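# Fit the camshaft into the engine case with timed gears

## Task

Push the camshaft's shaft fully into the open bearing on the front of the free-standing engine case so that its large gear engages the small crank gear with correct timing (as the gears rotate, the small gear's marked tooth must land in one of the two marked gaps on the large gear). The case must still stand upright, and the camshaft must stay installed without the robot holding it.

## Robot and tools

Robot: two Doosan M1013 six-joint arms, each with a two-finger parallel gripper. left_arm's base sits at (+0.027, +0.591, 0) m with quat_wxyz (+0.999, 0, 0, -0.038). right_arm's base sits at (+0.082, -0.586, 0) m with quat_wxyz (+0.999, 0, 0, +0.053). The names are labels only and do not match sides of any picture.

Scene frame (used for every pose): origin on the table surface midway between the arms, +x out over the table, +z up, left_arm on the +y side. Quaternions are written w first.

Gripper geometry: the fingers extend along the gripper's +z axis and close along its x axis. The reported end_effector_position is the point between the pads; fingertips extend 17.5 mm past it. A pure rotation command pivots about that point, which lies 25 mm off the last joint's axis toward gripper -y. A flat plate projects roughly 9 cm from that axis toward -y and rotates with the hand, so watch its clearance.

execute_actions(actions, pictures): actions holds zero or one entry. Empty list: just report state. Action: {"rows": [...], "steps": n} with 1 to 15 rows and n up to 15 (default 15); each step is 1/30 s, one row per step, the final row repeated to fill. Wait: {"steps": n} with n up to 300, counted from the previous result, so thinking time is included. pictures (true/false) toggles images.

Row layout (also used by move): 20 numbers, left arm's 10 then right arm's 10, each as x, y, z in metres, qw, qx, qy, qz, then gripper position, force_limit, speed. x, y, z and the quaternion are an absolute target pose for end_effector_position and end_effector_quat_wxyz in the scene frame, not offsets. A call is refused outright if a target lies over 0.6 m from that arm's last reported position along any gripper axis. Each step the target is clipped to within 70 mm and 16 degrees of the measured pose; if orientation and position conflict, position wins. To hold an arm still, resend the pose from the last result taken before it was meant to stay, plus its gripper numbers. To hold an orientation, send one fixed quaternion every row rather than copying a drifting reported one.

Gripper numbers, each in [-1, 1]: position +1 = open (50 mm gap), about -0.65 = pads meet, -1 = grasp (close until blocked). force_limit maps -1/0/+1 to about 20/102/185 N per pad (actual may be ~17% higher). speed maps -1/0/+1 to 20/85/150 mm/s. A 0 is a real command; to leave a gripper unchanged repeat its last three values. New force or speed takes effect only when position changes by 0.01 or more; open first to regrip more gently.

move(target, speed): target is one 20-number row as above (absolute poses). speed is the path top speed in m/s, 0.002 to 0.5, default 0.25; rotation up to twice that in rad/s. Hands travel straight lines ending together, 0.5 to 10 s long (cut off at 10 s). Rotation takes the short way. No slowing for obstacles or the other arm; the hand may lag, stray or overshoot speed when the arm is extended. Finger values apply at the start. Result adds a "move:" line: done, off_target, moving, held or fault, plus limits (paced = target clipped; held = some steps blocked, after which the arm may jump fast) and each hand's distance to target.

wait(seconds): 0 to 10 s with no new command. zoom_image(camera, region): camera is cam_low (672x504), cam_left_wrist or cam_right_wrist (616x616 fisheye); region [x0, y0, x1, y1] in pixels from the top-left, at most 504x504. read_manual(section): only "licences". finished_scene(scene): ends and grades the current scene; irreversible, so call it only once the camshaft sits in place unsupported.

Reading results: each arm line gives hand position, quaternion and linear/angular velocity; printed positions can be slightly off at long reach. object_status: 0 moving, 1 blocked while opening, 2 blocked while closing (a real grasp), 3 reached commanded position or pads met (usually nothing held). Opening in mm is about (250 - position_measured) x 0.202. A "pose unreachable" line means the clearance check altered or blocked that arm; HELD flags steps not sent. "Hand target" shows where the controller is currently driving each hand. After a short action an arm continues at most 70 mm further, so check and resend for distant goals.

Cautions: the arms are stiff, so aiming even slightly beyond a contact can trigger a fault; approach slowly and stop at contact. A joint torque over its limit (waist/shoulder 323, elbow 152, wrist joints 42.7 N m, held weight included) or an external force of 144 N halts that arm for 10 s. Keep the arms from striking or squeezing each other. Avoid drops, slips, slams and hard shoves; do not knock the case over or push anything off the table. Random tugs on held parts or pushes on loose objects may occur. Long holding heats motors: MOTOR HOT warns, OVER-TEMPERATURE FAULT brakes the arm. Joint ranges: elbow ±2.792 rad, others ±6.283 rad.

Each tool is called after ">>>" in YAML: its name, and indented under it one key for each argument.

## Session

>>> execute_actions:
  actions: []

Scene clock: 0.00 s of 4400.00 s.
left_arm: end_effector_position=(+0.5795, +0.6494, +0.2768) position_measured=3 object_status=3 end_effector_quat_wxyz=(+0.173, +0.520, +0.809, -0.212) end_effector_velocity=(-0.000, +0.000, +0.000) end_effector_angular_velocity=(-0.000, -0.001, +0.001) | right_arm: end_effector_position=(+0.3315, -0.8386, +0.3310) position_measured=3 object_status=3 end_effector_quat_wxyz=(+0.674, -0.637, -0.238, -0.288) end_effector_velocity=(+0.000, +0.000, +0.000) end_effector_angular_velocity=(+0.001, +0.000, +0.001)
Joint positions: left_arm=[ 0.405  0.15   1.853 -0.561  1.313  0.095] | right_arm=[-1.307  0.416  2.031  0.554  2.267 -0.416]
Joint velocities: left_arm=[ 0.    -0.001  0.    -0.001  0.     0.   ] | right_arm=[ 0.001 -0.     0.    -0.     0.001  0.   ]
Hand target (left_arm): +0.580, +0.649, +0.277; +0.173, +0.520, +0.809, -0.212
Hand target (right_arm): +0.332, -0.839, +0.331; +0.674, -0.637, -0.238, -0.288

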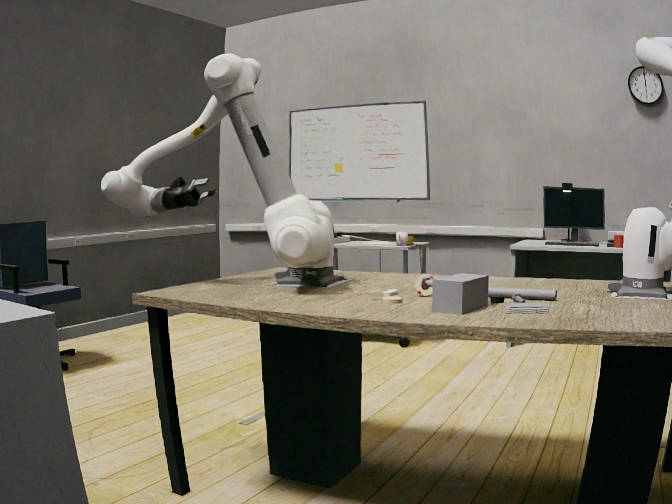

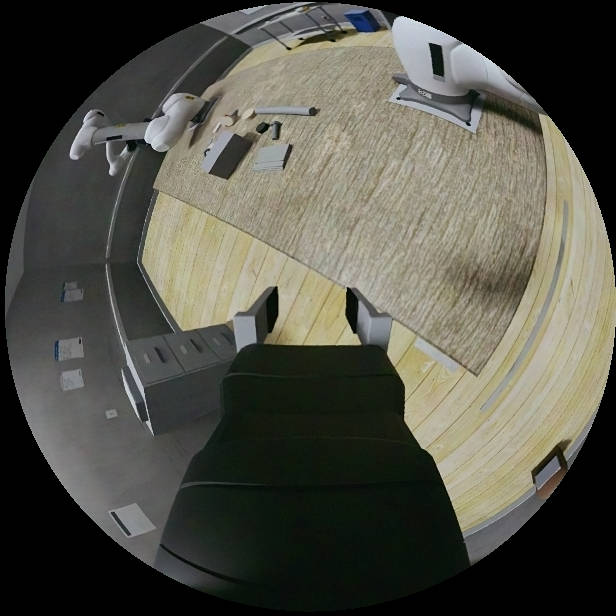

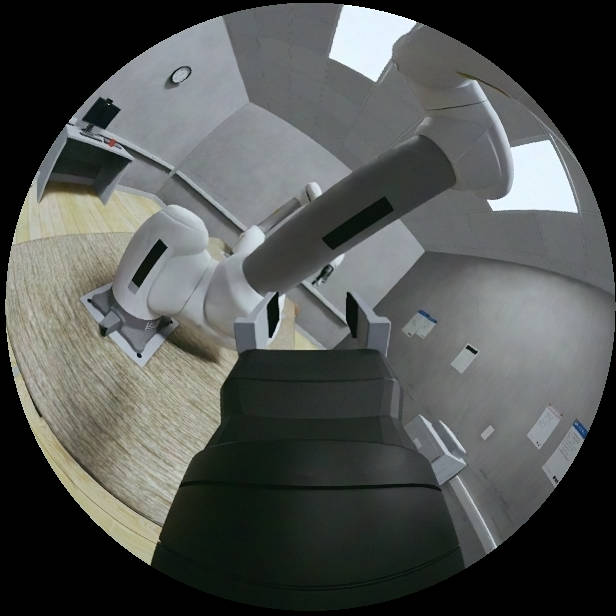

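>>> zoom_image:
  camera: "cam_low"
  region: [360, 250, 580, 330]

>>> zoom_image:
  camera: "cam_left_wrist"
  region: [190, 90, 330, 190]

Region (360, 250, 580, 330) of cam_low's 672x504 image, scaled by 2.291, with more detail than that image has; it fills the top 183 rows of this view, and the rest is white.

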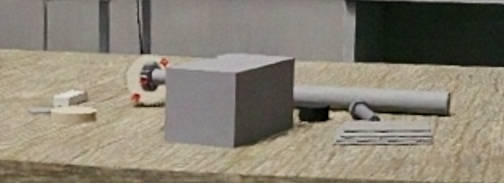

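Region (190, 90, 330, 190) of cam_left_wrist's 616x616 image, scaled by 3.600, with more detail than that image has; it fills the top 360 rows of this view, and the rest is white.

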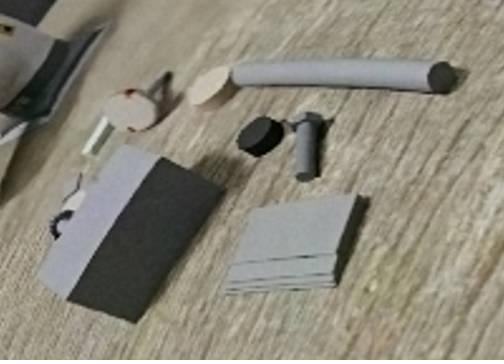

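>>> move:
  target: [0.48,0.12,0.3,0,0.707,0.707,0,1,0,0,0.5,-0.3,0.17,0.574,-0.819,0,0,1,0,0]

Scene clock: 9.60 s of 4400.00 s.
left_arm: end_effector_position=(+0.4791, +0.1203, +0.2998) position_measured=3 object_status=3 end_effector_quat_wxyz=(-0.001, +0.707, +0.707, -0.000) end_effector_velocity=(-0.000, -0.000, -0.001) end_effector_angular_velocity=(+0.002, +0.001, -0.001) | right_arm: end_effector_position=(+0.5007, -0.2997, +0.1699) position_measured=3 object_status=3 end_effector_quat_wxyz=(-0.573, +0.819, +0.000, -0.000) end_effector_velocity=(+0.000, +0.001, +0.001) end_effector_angular_velocity=(+0.001, -0.001, +0.001)
Joint positions: left_arm=[-0.754  0.215  1.635 -0.     1.293 -0.83 ] | right_arm=[-0.207  0.271  2.404  1.321  1.305  0.482]
Joint velocities: left_arm=[-0.     0.002  0.    -0.     0.     0.   ] | right_arm=[ 0.001 -0.001 -0.001  0.     0.001  0.001]
Hand target (left_arm): +0.479, +0.120, +0.300; -0.001, +0.707, +0.707, -0.000
Hand target (right_arm): +0.501, -0.300, +0.170; -0.573, +0.819, +0.000, -0.000
Off the commanded pose (left_arm): 0.001 m, 0 deg.
Off the commanded pose (right_arm): 0.001 m, 0 deg.
After step 90, 3.80 s passed at rest.
move: done

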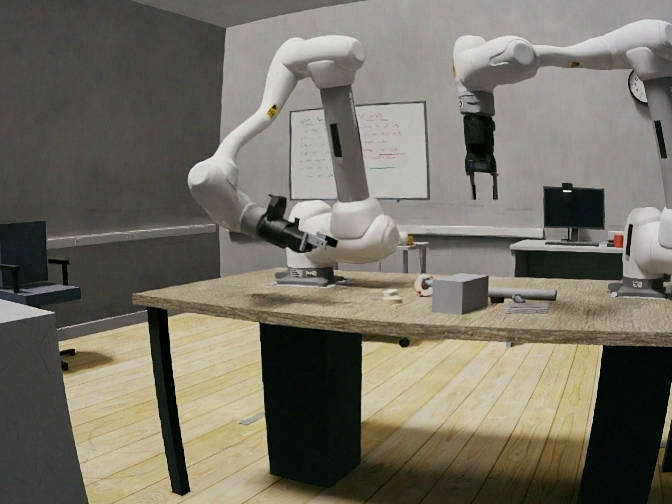

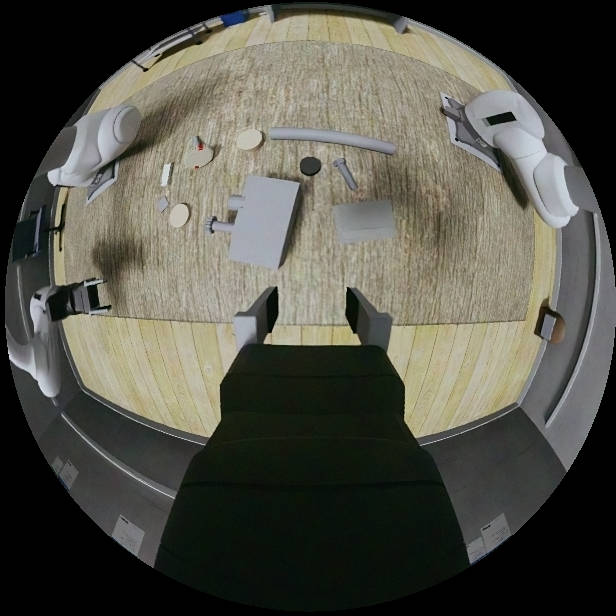

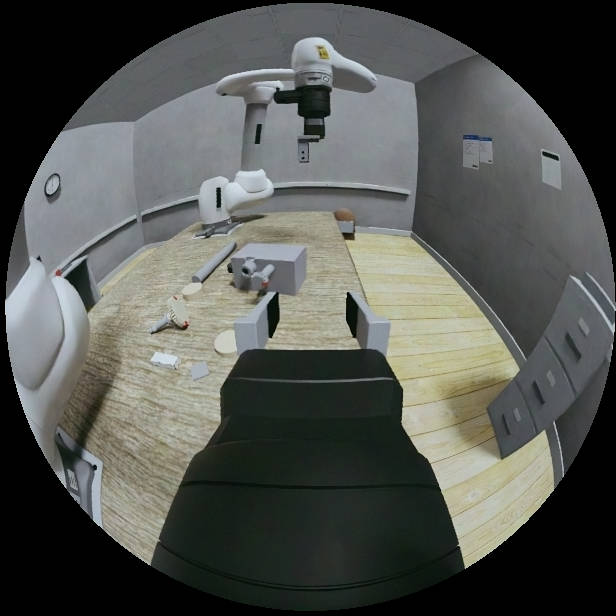

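>>> zoom_image:
  camera: "cam_right_wrist"
  region: [140, 230, 320, 390]

>>> zoom_image:
  camera: "cam_left_wrist"
  region: [150, 120, 320, 280]

Region (140, 230, 320, 390) of cam_right_wrist's 616x616 image, scaled by 2.800, with more detail than that image has.

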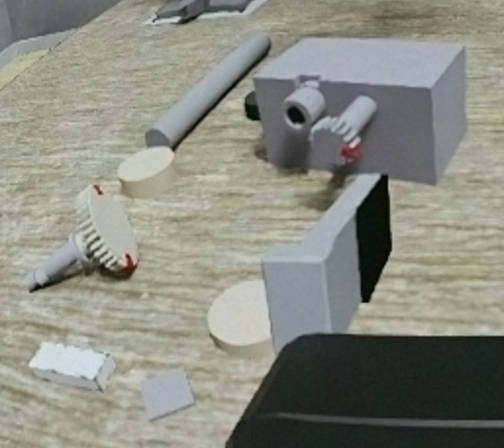

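Region (150, 120, 320, 280) of cam_left_wrist's 616x616 image, scaled by 2.965, with more detail than that image has; it fills the top 474 rows of this view, and the rest is white.

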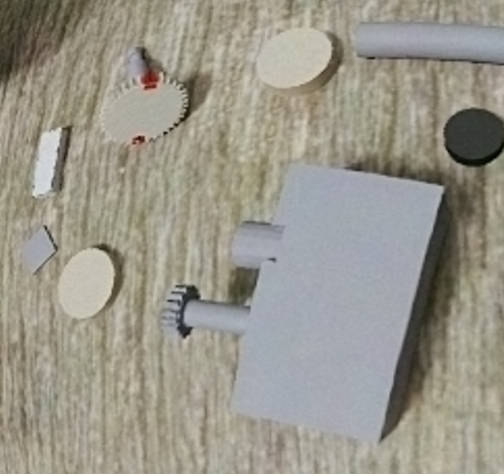

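>>> move:
  target: [0.45,0.03,0.19,0,0.707,0.707,0,1,0,0,0.21,-0.19,0.15,0,-1,0,0,1,0,0]

Scene clock: 23.93 s of 4400.00 s.
left_arm: end_effector_position=(+0.4499, +0.0301, +0.1900) position_measured=3 object_status=3 end_effector_quat_wxyz=(-0.000, +0.707, +0.707, +0.000) end_effector_velocity=(+0.000, -0.001, +0.000) end_effector_angular_velocity=(-0.001, -0.000, +0.001) | right_arm: end_effector_position=(+0.2104, -0.1897, +0.1500) position_measured=3 object_status=3 end_effector_quat_wxyz=(+0.001, +1.000, -0.000, +0.000) end_effector_velocity=(+0.000, +0.001, +0.000) end_effector_angular_velocity=(+0.001, -0.001, -0.001)
Joint positions: left_arm=[-0.87   0.35   1.667  0.     1.125 -0.946] | right_arm=[ 1.045 -0.113  2.281 -0.002  0.975  2.724]
Joint velocities: left_arm=[ 0.     0.    -0.001 -0.    -0.    -0.   ] | right_arm=[ 0.001  0.    -0.001 -0.    -0.     0.001]
Hand target (left_arm): +0.450, +0.030, +0.190; -0.000, +0.707, +0.707, +0.000
Hand target (right_arm): +0.210, -0.190, +0.150; +0.001, +1.000, -0.000, +0.000
Off the commanded pose (left_arm): 0.000 m, 0 deg.
Off the commanded pose (right_arm): 0.001 m, 0 deg.
After step 90, 8.47 s passed at rest.
move: done

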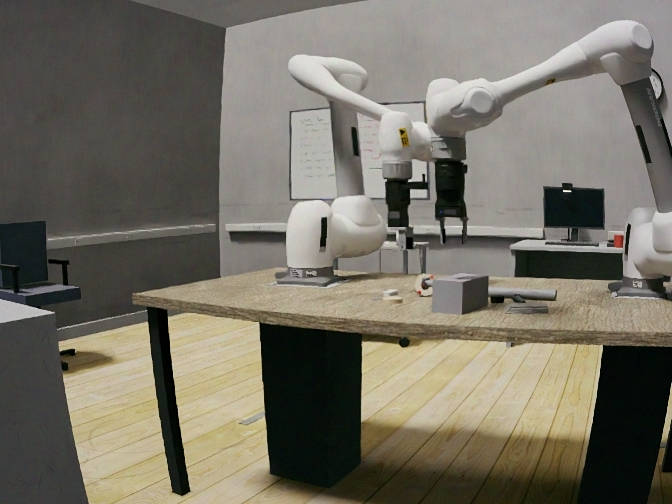

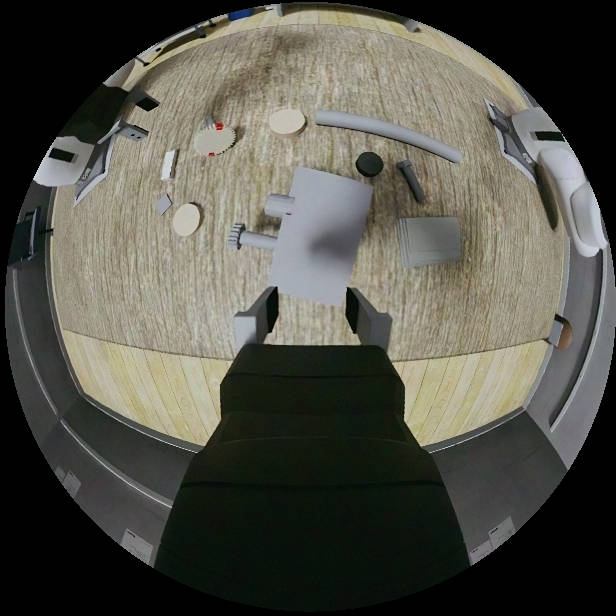

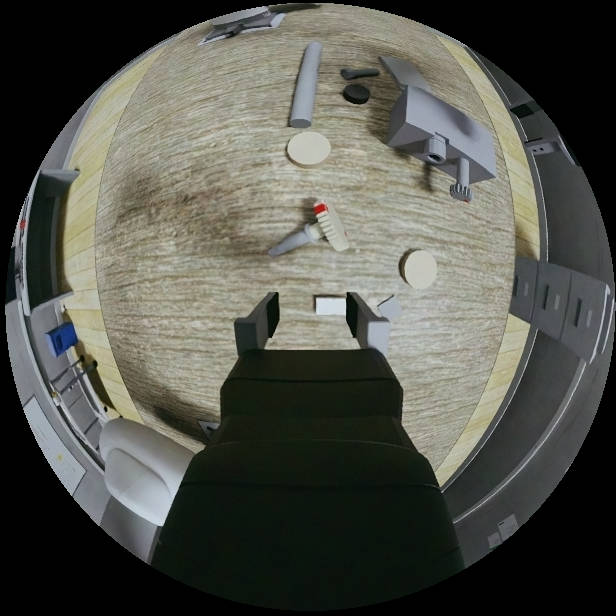

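>>> zoom_image:
  camera: "cam_right_wrist"
  region: [260, 180, 360, 280]

>>> zoom_image:
  camera: "cam_left_wrist"
  region: [220, 160, 380, 320]

>>> zoom_image:
  camera: "cam_right_wrist"
  region: [400, 110, 500, 210]

>>> zoom_image:
  camera: "cam_low"
  region: [405, 265, 455, 305]

Region (260, 180, 360, 280) of cam_right_wrist's 616x616 image, scaled by 5.040, with more detail than that image has.

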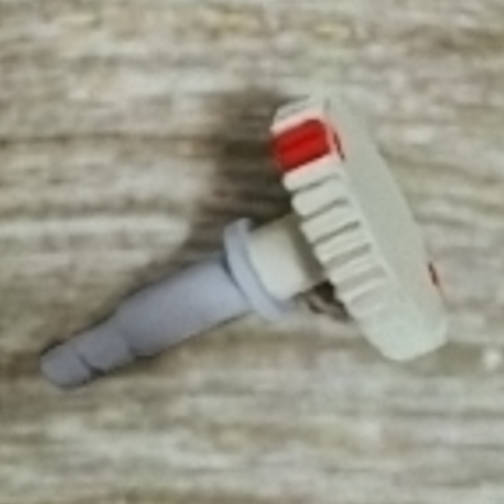

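Region (220, 160, 380, 320) of cam_left_wrist's 616x616 image, scaled by 3.150, with more detail than that image has.

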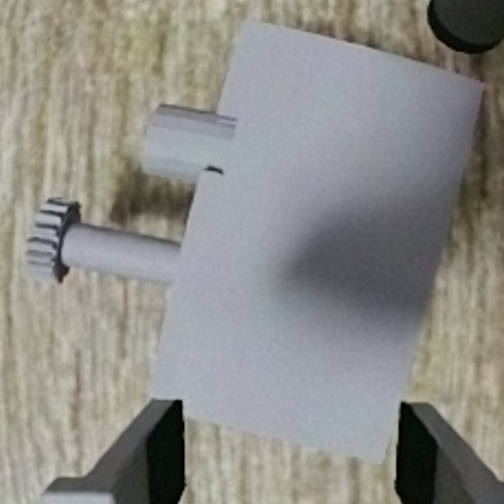

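Region (400, 110, 500, 210) of cam_right_wrist's 616x616 image, scaled by 5.040, with more detail than that image has.

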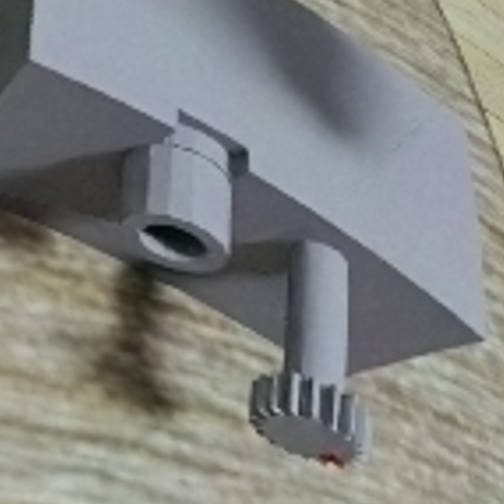

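Region (405, 265, 455, 305) of cam_low's 672x504 image, scaled by 10.080, with more detail than that image has; it fills the top 403 rows of this view, and the rest is white.

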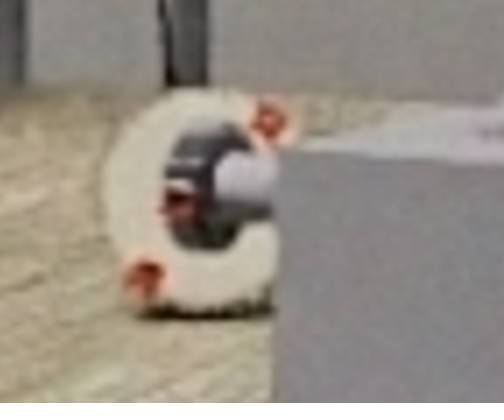

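>>> move:
  target: [0.47,0.16,0.19,0,0.707,0.707,0,1,0,0,0.214,-0.135,0.099,-0.0335,0.965,0.2053,0.1575,1,0,0]

>>> zoom_image:
  camera: "cam_right_wrist"
  region: [210, 200, 410, 360]

Scene clock: 44.67 s of 4400.00 s.
left_arm: end_effector_position=(+0.4701, +0.1599, +0.1900) position_measured=3 object_status=3 end_effector_quat_wxyz=(+0.000, +0.707, +0.707, -0.000) end_effector_velocity=(+0.000, -0.000, +0.000) end_effector_angular_velocity=(-0.001, +0.000, +0.000) | right_arm: end_effector_position=(+0.2141, -0.1349, +0.0990) position_measured=3 object_status=3 end_effector_quat_wxyz=(-0.033, +0.965, +0.205, +0.158) end_effector_velocity=(+0.000, -0.001, -0.001) end_effector_angular_velocity=(-0.002, -0.001, -0.001)
Joint positions: left_arm=[-0.723  0.23   1.829 -0.     1.083 -0.799] | right_arm=[ 1.239 -0.022  2.353 -0.43   0.657  2.82 ]
Joint velocities: left_arm=[ 0.     0.    -0.    -0.001 -0.     0.   ] | right_arm=[ 0.     0.     0.001 -0.002  0.001  0.002]
Hand target (left_arm): +0.470, +0.160, +0.190; +0.000, +0.707, +0.707, -0.000
Hand target (right_arm): +0.214, -0.135, +0.099; -0.033, +0.965, +0.205, +0.158
Off the commanded pose (left_arm): 0.000 m, 0 deg.
Off the commanded pose (right_arm): 0.000 m, 0 deg.
After step 90, 16.30 s passed at rest.
move: done

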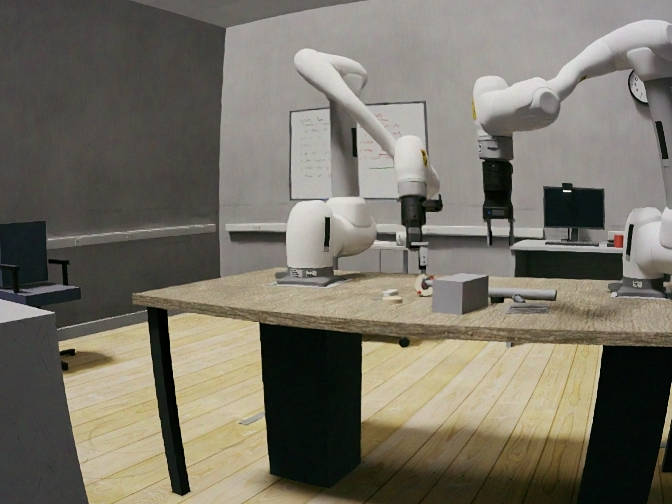

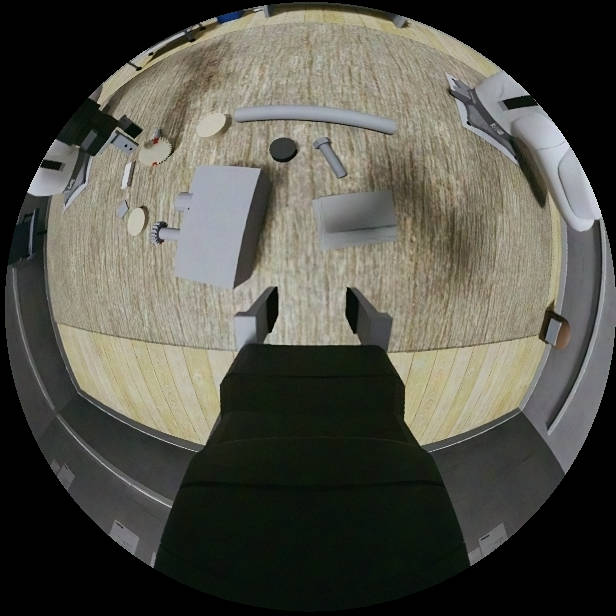

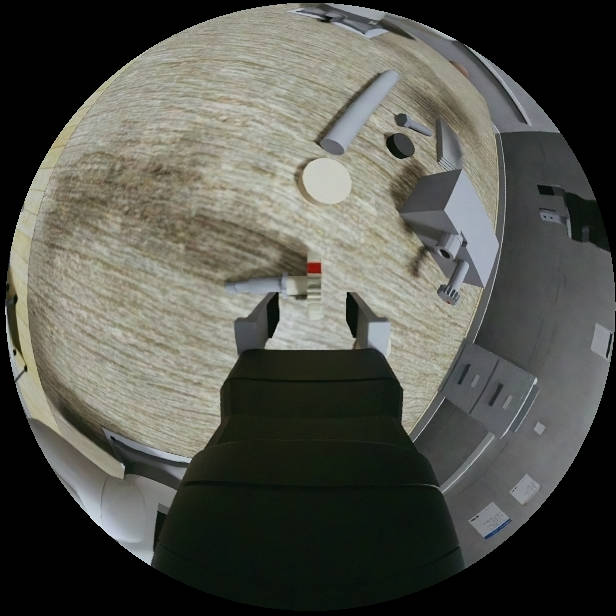

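Region (210, 200, 410, 360) of cam_right_wrist's 616x616 image, scaled by 2.520, with more detail than that image has; it fills the top 403 rows of this view, and the rest is white.

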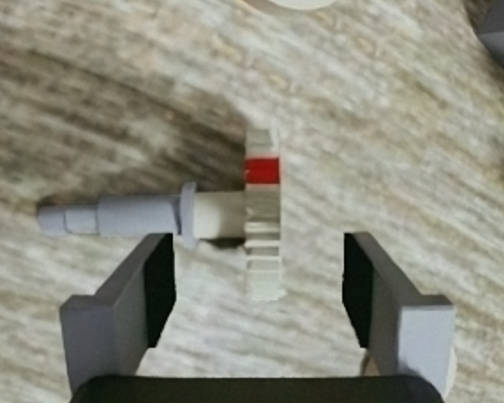

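>>> move:
  target: [0.47,0.16,0.19,0,0.707,0.707,0,1,0,0,0.2235,-0.1235,0.064,-0.0335,0.965,0.2053,0.1575,0.3,0,0]
  speed: 0.06

>>> zoom_image:
  camera: "cam_right_wrist"
  region: [190, 200, 410, 360]

>>> zoom_image:
  camera: "cam_low"
  region: [395, 245, 455, 305]

Scene clock: 50.87 s of 4400.00 s.
left_arm: end_effector_position=(+0.4700, +0.1600, +0.1900) position_measured=3 object_status=3 end_effector_quat_wxyz=(+0.000, +0.707, +0.707, -0.000) end_effector_velocity=(+0.000, +0.000, +0.001) end_effector_angular_velocity=(-0.001, -0.002, -0.001) | right_arm: end_effector_position=(+0.2235, -0.1235, +0.0640) position_measured=107 object_status=3 end_effector_quat_wxyz=(-0.034, +0.965, +0.205, +0.158) end_effector_velocity=(+0.000, -0.001, -0.001) end_effector_angular_velocity=(-0.003, -0.000, -0.001)
Joint positions: left_arm=[-0.723  0.23   1.829 -0.     1.083 -0.799] | right_arm=[ 1.222  0.056  2.364 -0.481  0.573  2.868]
Joint velocities: left_arm=[-0.    -0.002 -0.     0.001  0.     0.   ] | right_arm=[-0.     0.001  0.001 -0.001  0.001  0.001]
Hand target (left_arm): +0.470, +0.160, +0.190; -0.000, +0.707, +0.707, -0.000
Hand target (right_arm): +0.224, -0.124, +0.064; -0.034, +0.965, +0.205, +0.158
Off the commanded pose (left_arm): 0.000 m, 0 deg.
Off the commanded pose (right_arm): 0.000 m, 0 deg.
After step 90, 2.27 s passed at rest.
move: done

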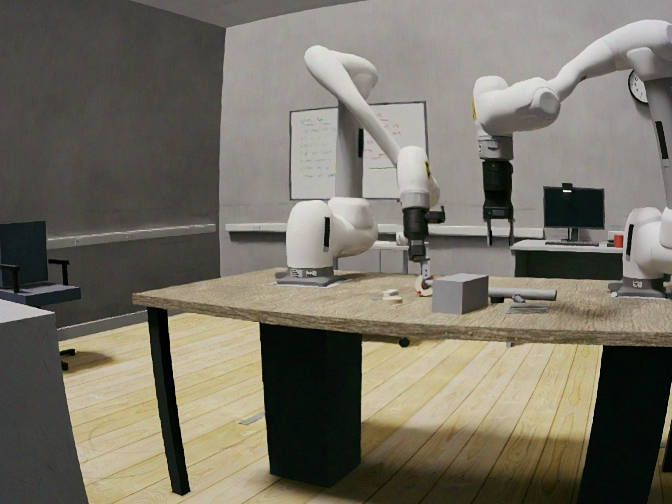

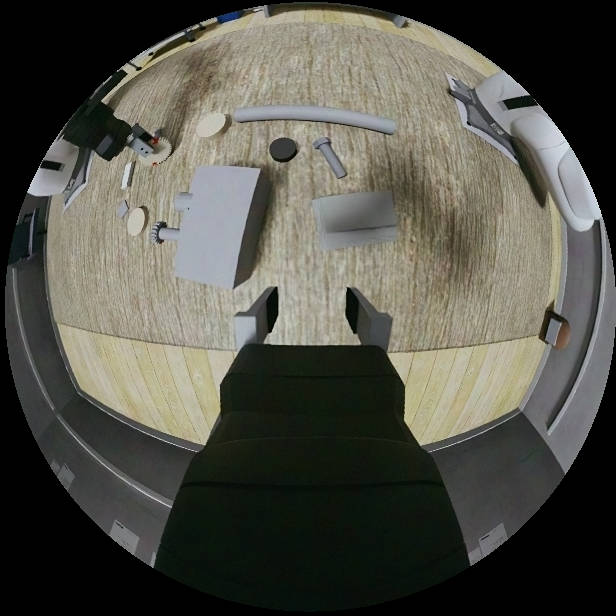

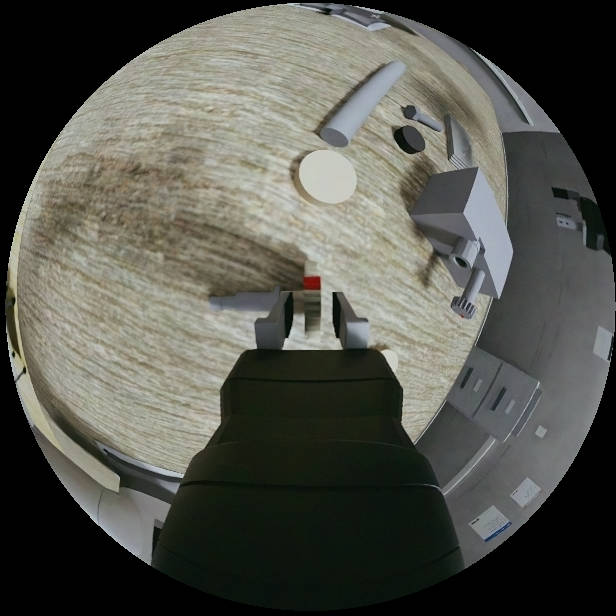

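Region (190, 200, 410, 360) of cam_right_wrist's 616x616 image, scaled by 2.291, with more detail than that image has; it fills the top 367 rows of this view, and the rest is white.

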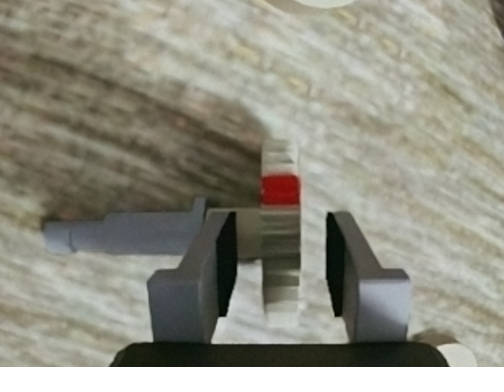

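Region (395, 245, 455, 305) of cam_low's 672x504 image, scaled by 8.400, with more detail than that image has.

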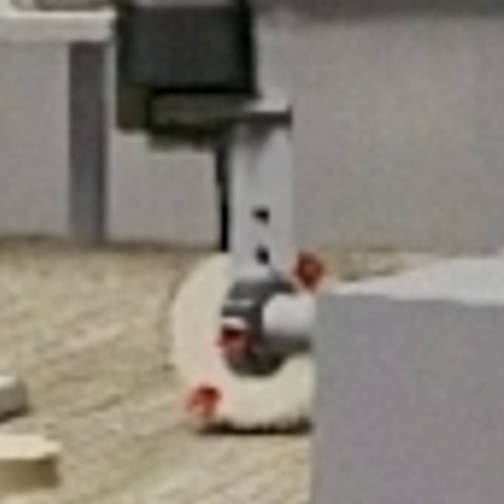

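>>> move:
  target: [0.47,0.16,0.19,0,0.707,0.707,0,1,0,0,0.2238,-0.1234,0.063,-0.0335,0.965,0.2053,0.1575,-1,0,-0.6]
  speed: 0.06

>>> move:
  target: [0.47,0.16,0.19,0,0.707,0.707,0,1,0,0,0.25,-0.16,0.14,0,0.985,0.17,0,-1,0,-0.6]
  speed: 0.12

>>> zoom_image:
  camera: "cam_low"
  region: [380, 220, 450, 290]

Scene clock: 54.60 s of 4400.00 s.
left_arm: end_effector_position=(+0.4700, +0.1600, +0.1900) position_measured=3 object_status=3 end_effector_quat_wxyz=(-0.000, +0.707, +0.707, -0.000) end_effector_velocity=(+0.001, +0.000, +0.001) end_effector_angular_velocity=(-0.001, -0.001, +0.000) | right_arm: end_effector_position=(+0.2238, -0.1234, +0.0630) position_measured=197 object_status=2 end_effector_quat_wxyz=(-0.034, +0.965, +0.205, +0.158) end_effector_velocity=(-0.001, -0.001, -0.000) end_effector_angular_velocity=(-0.001, +0.000, +0.001)
Joint positions: left_arm=[-0.723  0.23   1.829 -0.     1.083 -0.799] | right_arm=[ 1.222  0.058  2.364 -0.483  0.571  2.87 ]
Joint velocities: left_arm=[ 0.001 -0.001 -0.001  0.    -0.     0.001] | right_arm=[ 0.001 -0.001  0.001  0.     0.     0.   ]
Hand target (left_arm): +0.470, +0.160, +0.190; -0.000, +0.707, +0.707, +0.000
Hand target (right_arm): +0.224, -0.123, +0.063; -0.034, +0.965, +0.205, +0.158
Off the commanded pose (left_arm): 0.000 m, 0 deg.
Off the commanded pose (right_arm): 0.000 m, 0 deg.
After step 90, 0.03 s passed at rest.
move: done

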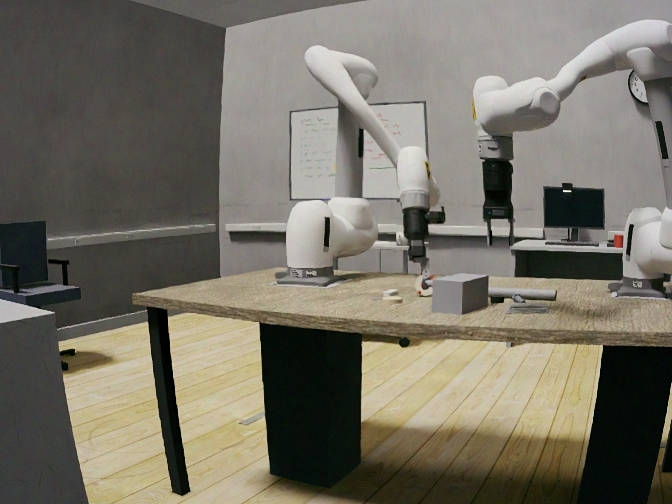

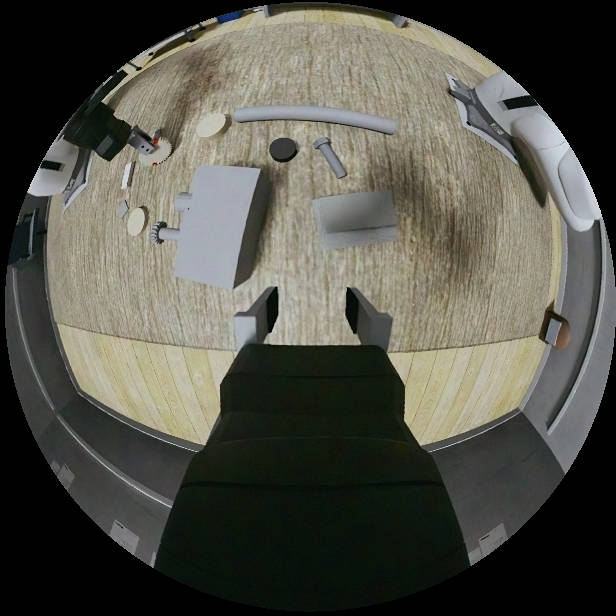

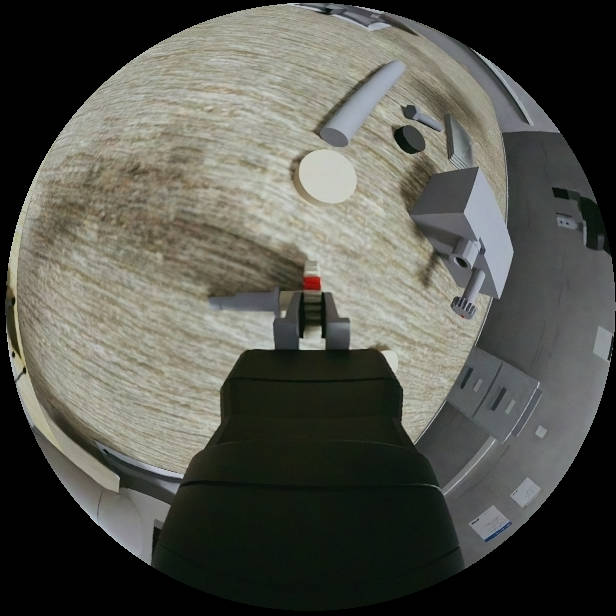

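Scene clock: 56.33 s of 4400.00 s.
left_arm: end_effector_position=(+0.4700, +0.1600, +0.1900) position_measured=3 object_status=3 end_effector_quat_wxyz=(-0.000, +0.707, +0.707, -0.000) end_effector_velocity=(-0.000, +0.000, -0.001) end_effector_angular_velocity=(+0.001, +0.002, +0.004) | right_arm: end_effector_position=(+0.2499, -0.1601, +0.1401) position_measured=197 object_status=2 end_effector_quat_wxyz=(-0.000, +0.985, +0.170, -0.000) end_effector_velocity=(-0.000, -0.000, +0.000) end_effector_angular_velocity=(-0.001, +0.001, +0.001)
Joint positions: left_arm=[-0.723  0.23   1.829 -0.     1.083 -0.799] | right_arm=[ 0.973 -0.023  2.221  0.001  0.943  2.307]
Joint velocities: left_arm=[ 0.001  0.001  0.001 -0.001 -0.    -0.002] | right_arm=[ 0.    -0.    -0.     0.001  0.002 -0.001]
Hand target (left_arm): +0.470, +0.160, +0.190; -0.000, +0.707, +0.707, +0.000
Hand target (right_arm): +0.250, -0.160, +0.140; -0.000, +0.985, +0.170, -0.000
Off the commanded pose (left_arm): 0.000 m, 0 deg.
Off the commanded pose (right_arm): 0.000 m, 0 deg.
move: done

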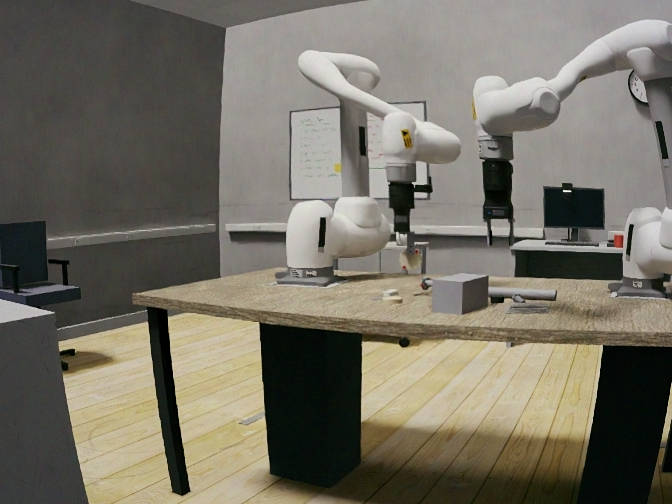

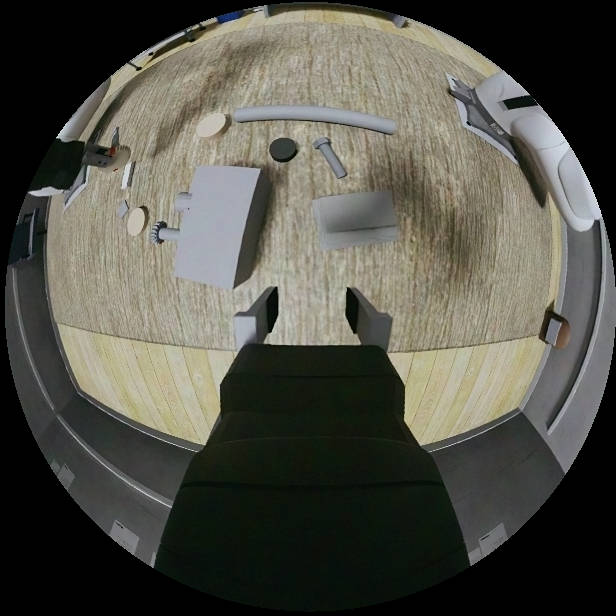

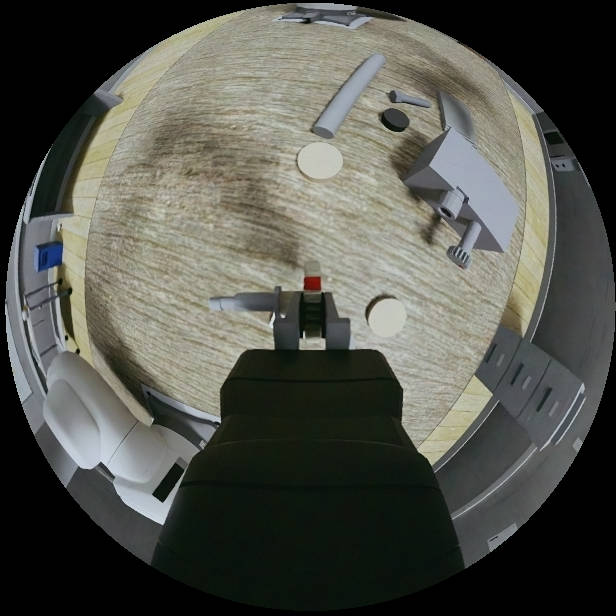

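Region (380, 220, 450, 290) of cam_low's 672x504 image, scaled by 7.200, with more detail than that image has.

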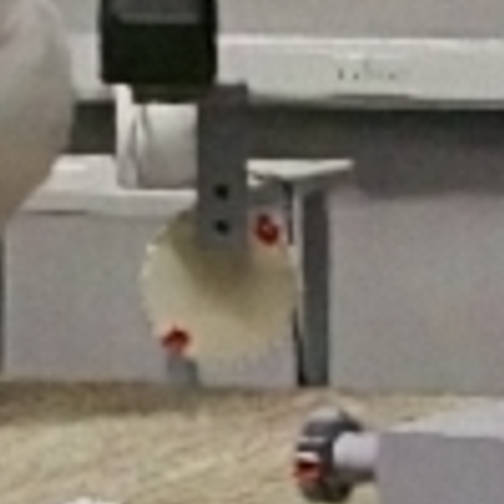

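>>> move:
  target: [0.47,0.16,0.19,0,0.707,0.707,0,1,0,0,0.325,-0.16,0.13,0,0.619,-0.785,0,-1,0,-0.6]
  speed: 0.4

>>> move:
  target: [0.47,0.16,0.19,0,0.707,0.707,0,1,0,0,0.333,-0.13,0.095,0,0.619,-0.785,0,-1,0,-0.6]
  speed: 0.08

>>> zoom_image:
  camera: "cam_low"
  region: [380, 250, 460, 320]

>>> zoom_image:
  camera: "cam_right_wrist"
  region: [120, 200, 330, 360]

Scene clock: 69.63 s of 4400.00 s.
left_arm: end_effector_position=(+0.4700, +0.1600, +0.1900) position_measured=3 object_status=3 end_effector_quat_wxyz=(-0.000, +0.707, +0.707, -0.000) end_effector_velocity=(-0.000, -0.000, +0.000) end_effector_angular_velocity=(-0.001, -0.000, +0.000) | right_arm: end_effector_position=(+0.3251, -0.1600, +0.1300) position_measured=197 object_status=2 end_effector_quat_wxyz=(+0.000, -0.619, +0.785, +0.000) end_effector_velocity=(+0.000, +0.000, -0.000) end_effector_angular_velocity=(+0.000, -0.001, -0.001)
Joint positions: left_arm=[-0.723  0.23   1.829 -0.     1.083 -0.799] | right_arm=[0.924 0.06  2.159 0.    0.923 4.408]
Joint velocities: left_arm=[-0.001 -0.001 -0.    -0.     0.    -0.001] | right_arm=[ 0.     0.    -0.    -0.    -0.001  0.002]
Hand target (left_arm): +0.470, +0.160, +0.190; -0.000, +0.707, +0.707, +0.000
Hand target (right_arm): +0.325, -0.160, +0.130; -0.000, -0.619, +0.785, +0.000
Off the commanded pose (left_arm): 0.000 m, 0 deg.
Off the commanded pose (right_arm): 0.000 m, 0 deg.
After step 90, 7.17 s passed at rest.
move: done

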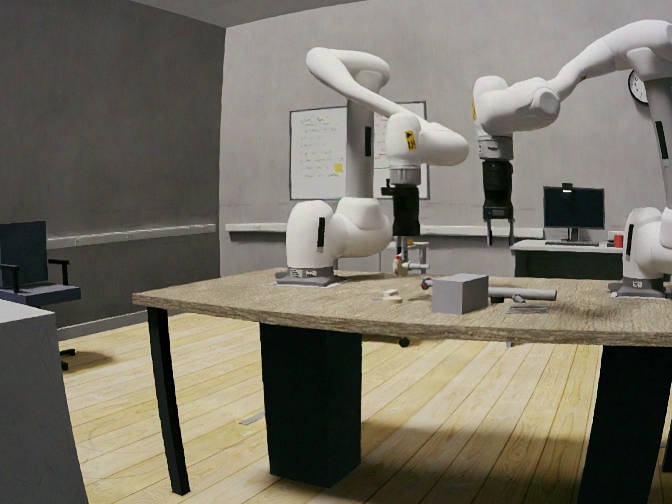

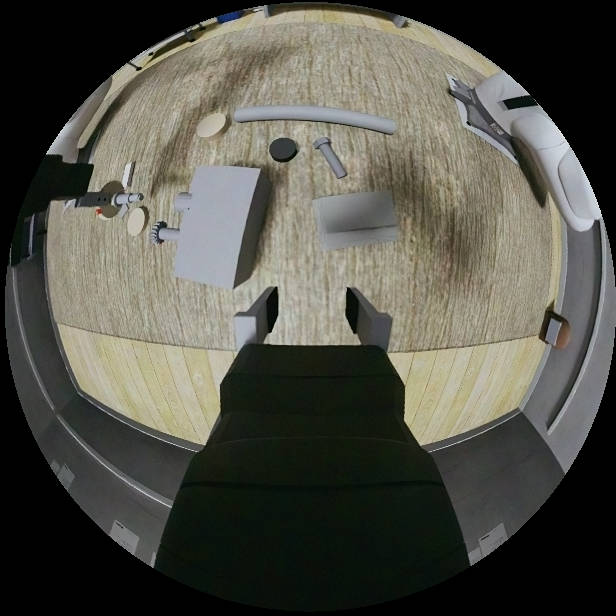

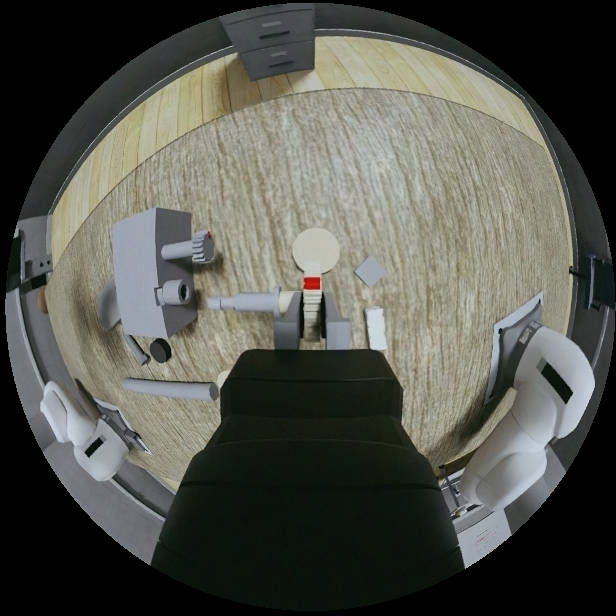

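Scene clock: 70.53 s of 4400.00 s.
left_arm: end_effector_position=(+0.4700, +0.1600, +0.1900) position_measured=3 object_status=3 end_effector_quat_wxyz=(-0.000, +0.707, +0.707, +0.000) end_effector_velocity=(+0.001, -0.001, +0.001) end_effector_angular_velocity=(-0.002, -0.001, +0.001) | right_arm: end_effector_position=(+0.3330, -0.1300, +0.0950) position_measured=197 object_status=2 end_effector_quat_wxyz=(+0.000, -0.619, +0.785, +0.000) end_effector_velocity=(+0.001, +0.000, +0.001) end_effector_angular_velocity=(+0.002, -0.001, -0.001)
Joint positions: left_arm=[-0.723  0.23   1.829  0.     1.083 -0.799] | right_arm=[0.941 0.148 2.138 0.    0.855 4.425]
Joint velocities: left_arm=[ 0.    -0.    -0.002 -0.    -0.    -0.   ] | right_arm=[-0.001 -0.001 -0.001  0.    -0.    -0.   ]
Hand target (left_arm): +0.470, +0.160, +0.190; -0.000, +0.707, +0.707, +0.000
Hand target (right_arm): +0.333, -0.130, +0.095; +0.000, -0.619, +0.785, +0.000
Off the commanded pose (left_arm): 0.000 m, 0 deg.
Off the commanded pose (right_arm): 0.000 m, 0 deg.
move: done

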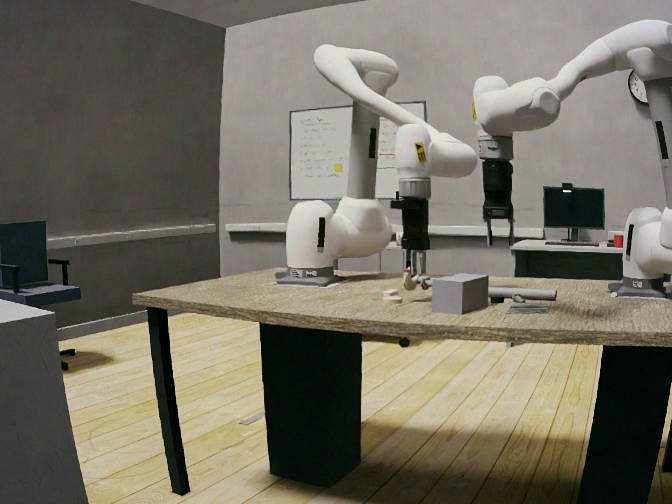

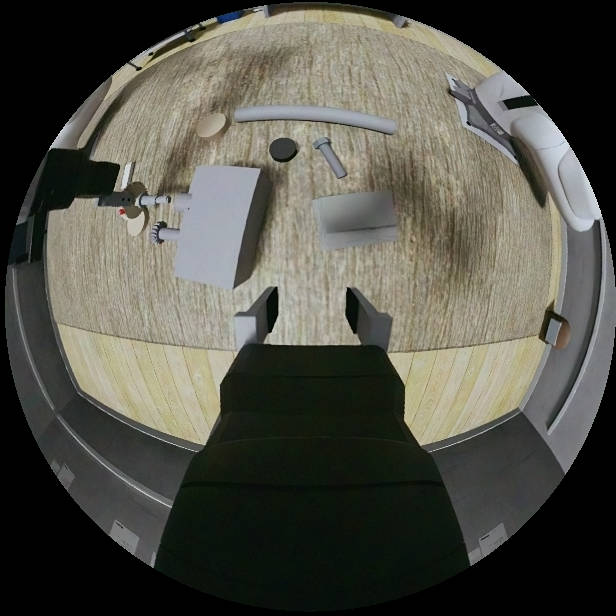

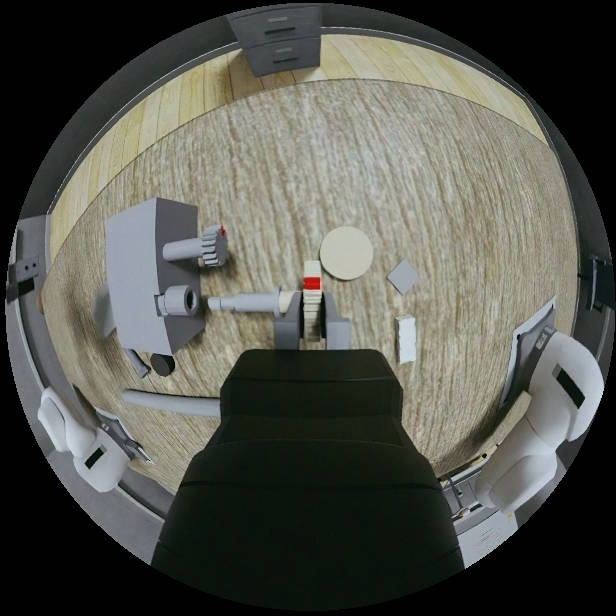

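Region (380, 250, 460, 320) of cam_low's 672x504 image, scaled by 6.300, with more detail than that image has; it fills the top 441 rows of this view, and the rest is white.

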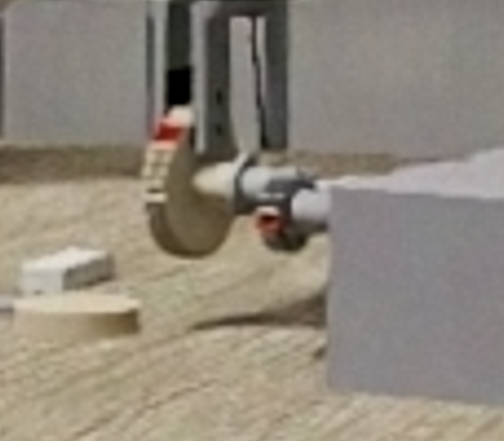

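Region (120, 200, 330, 360) of cam_right_wrist's 616x616 image, scaled by 2.400, with more detail than that image has; it fills the top 384 rows of this view, and the rest is white.

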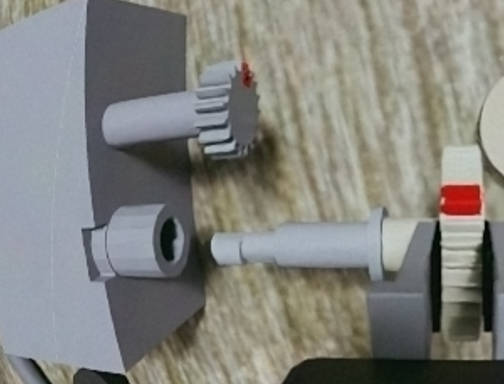

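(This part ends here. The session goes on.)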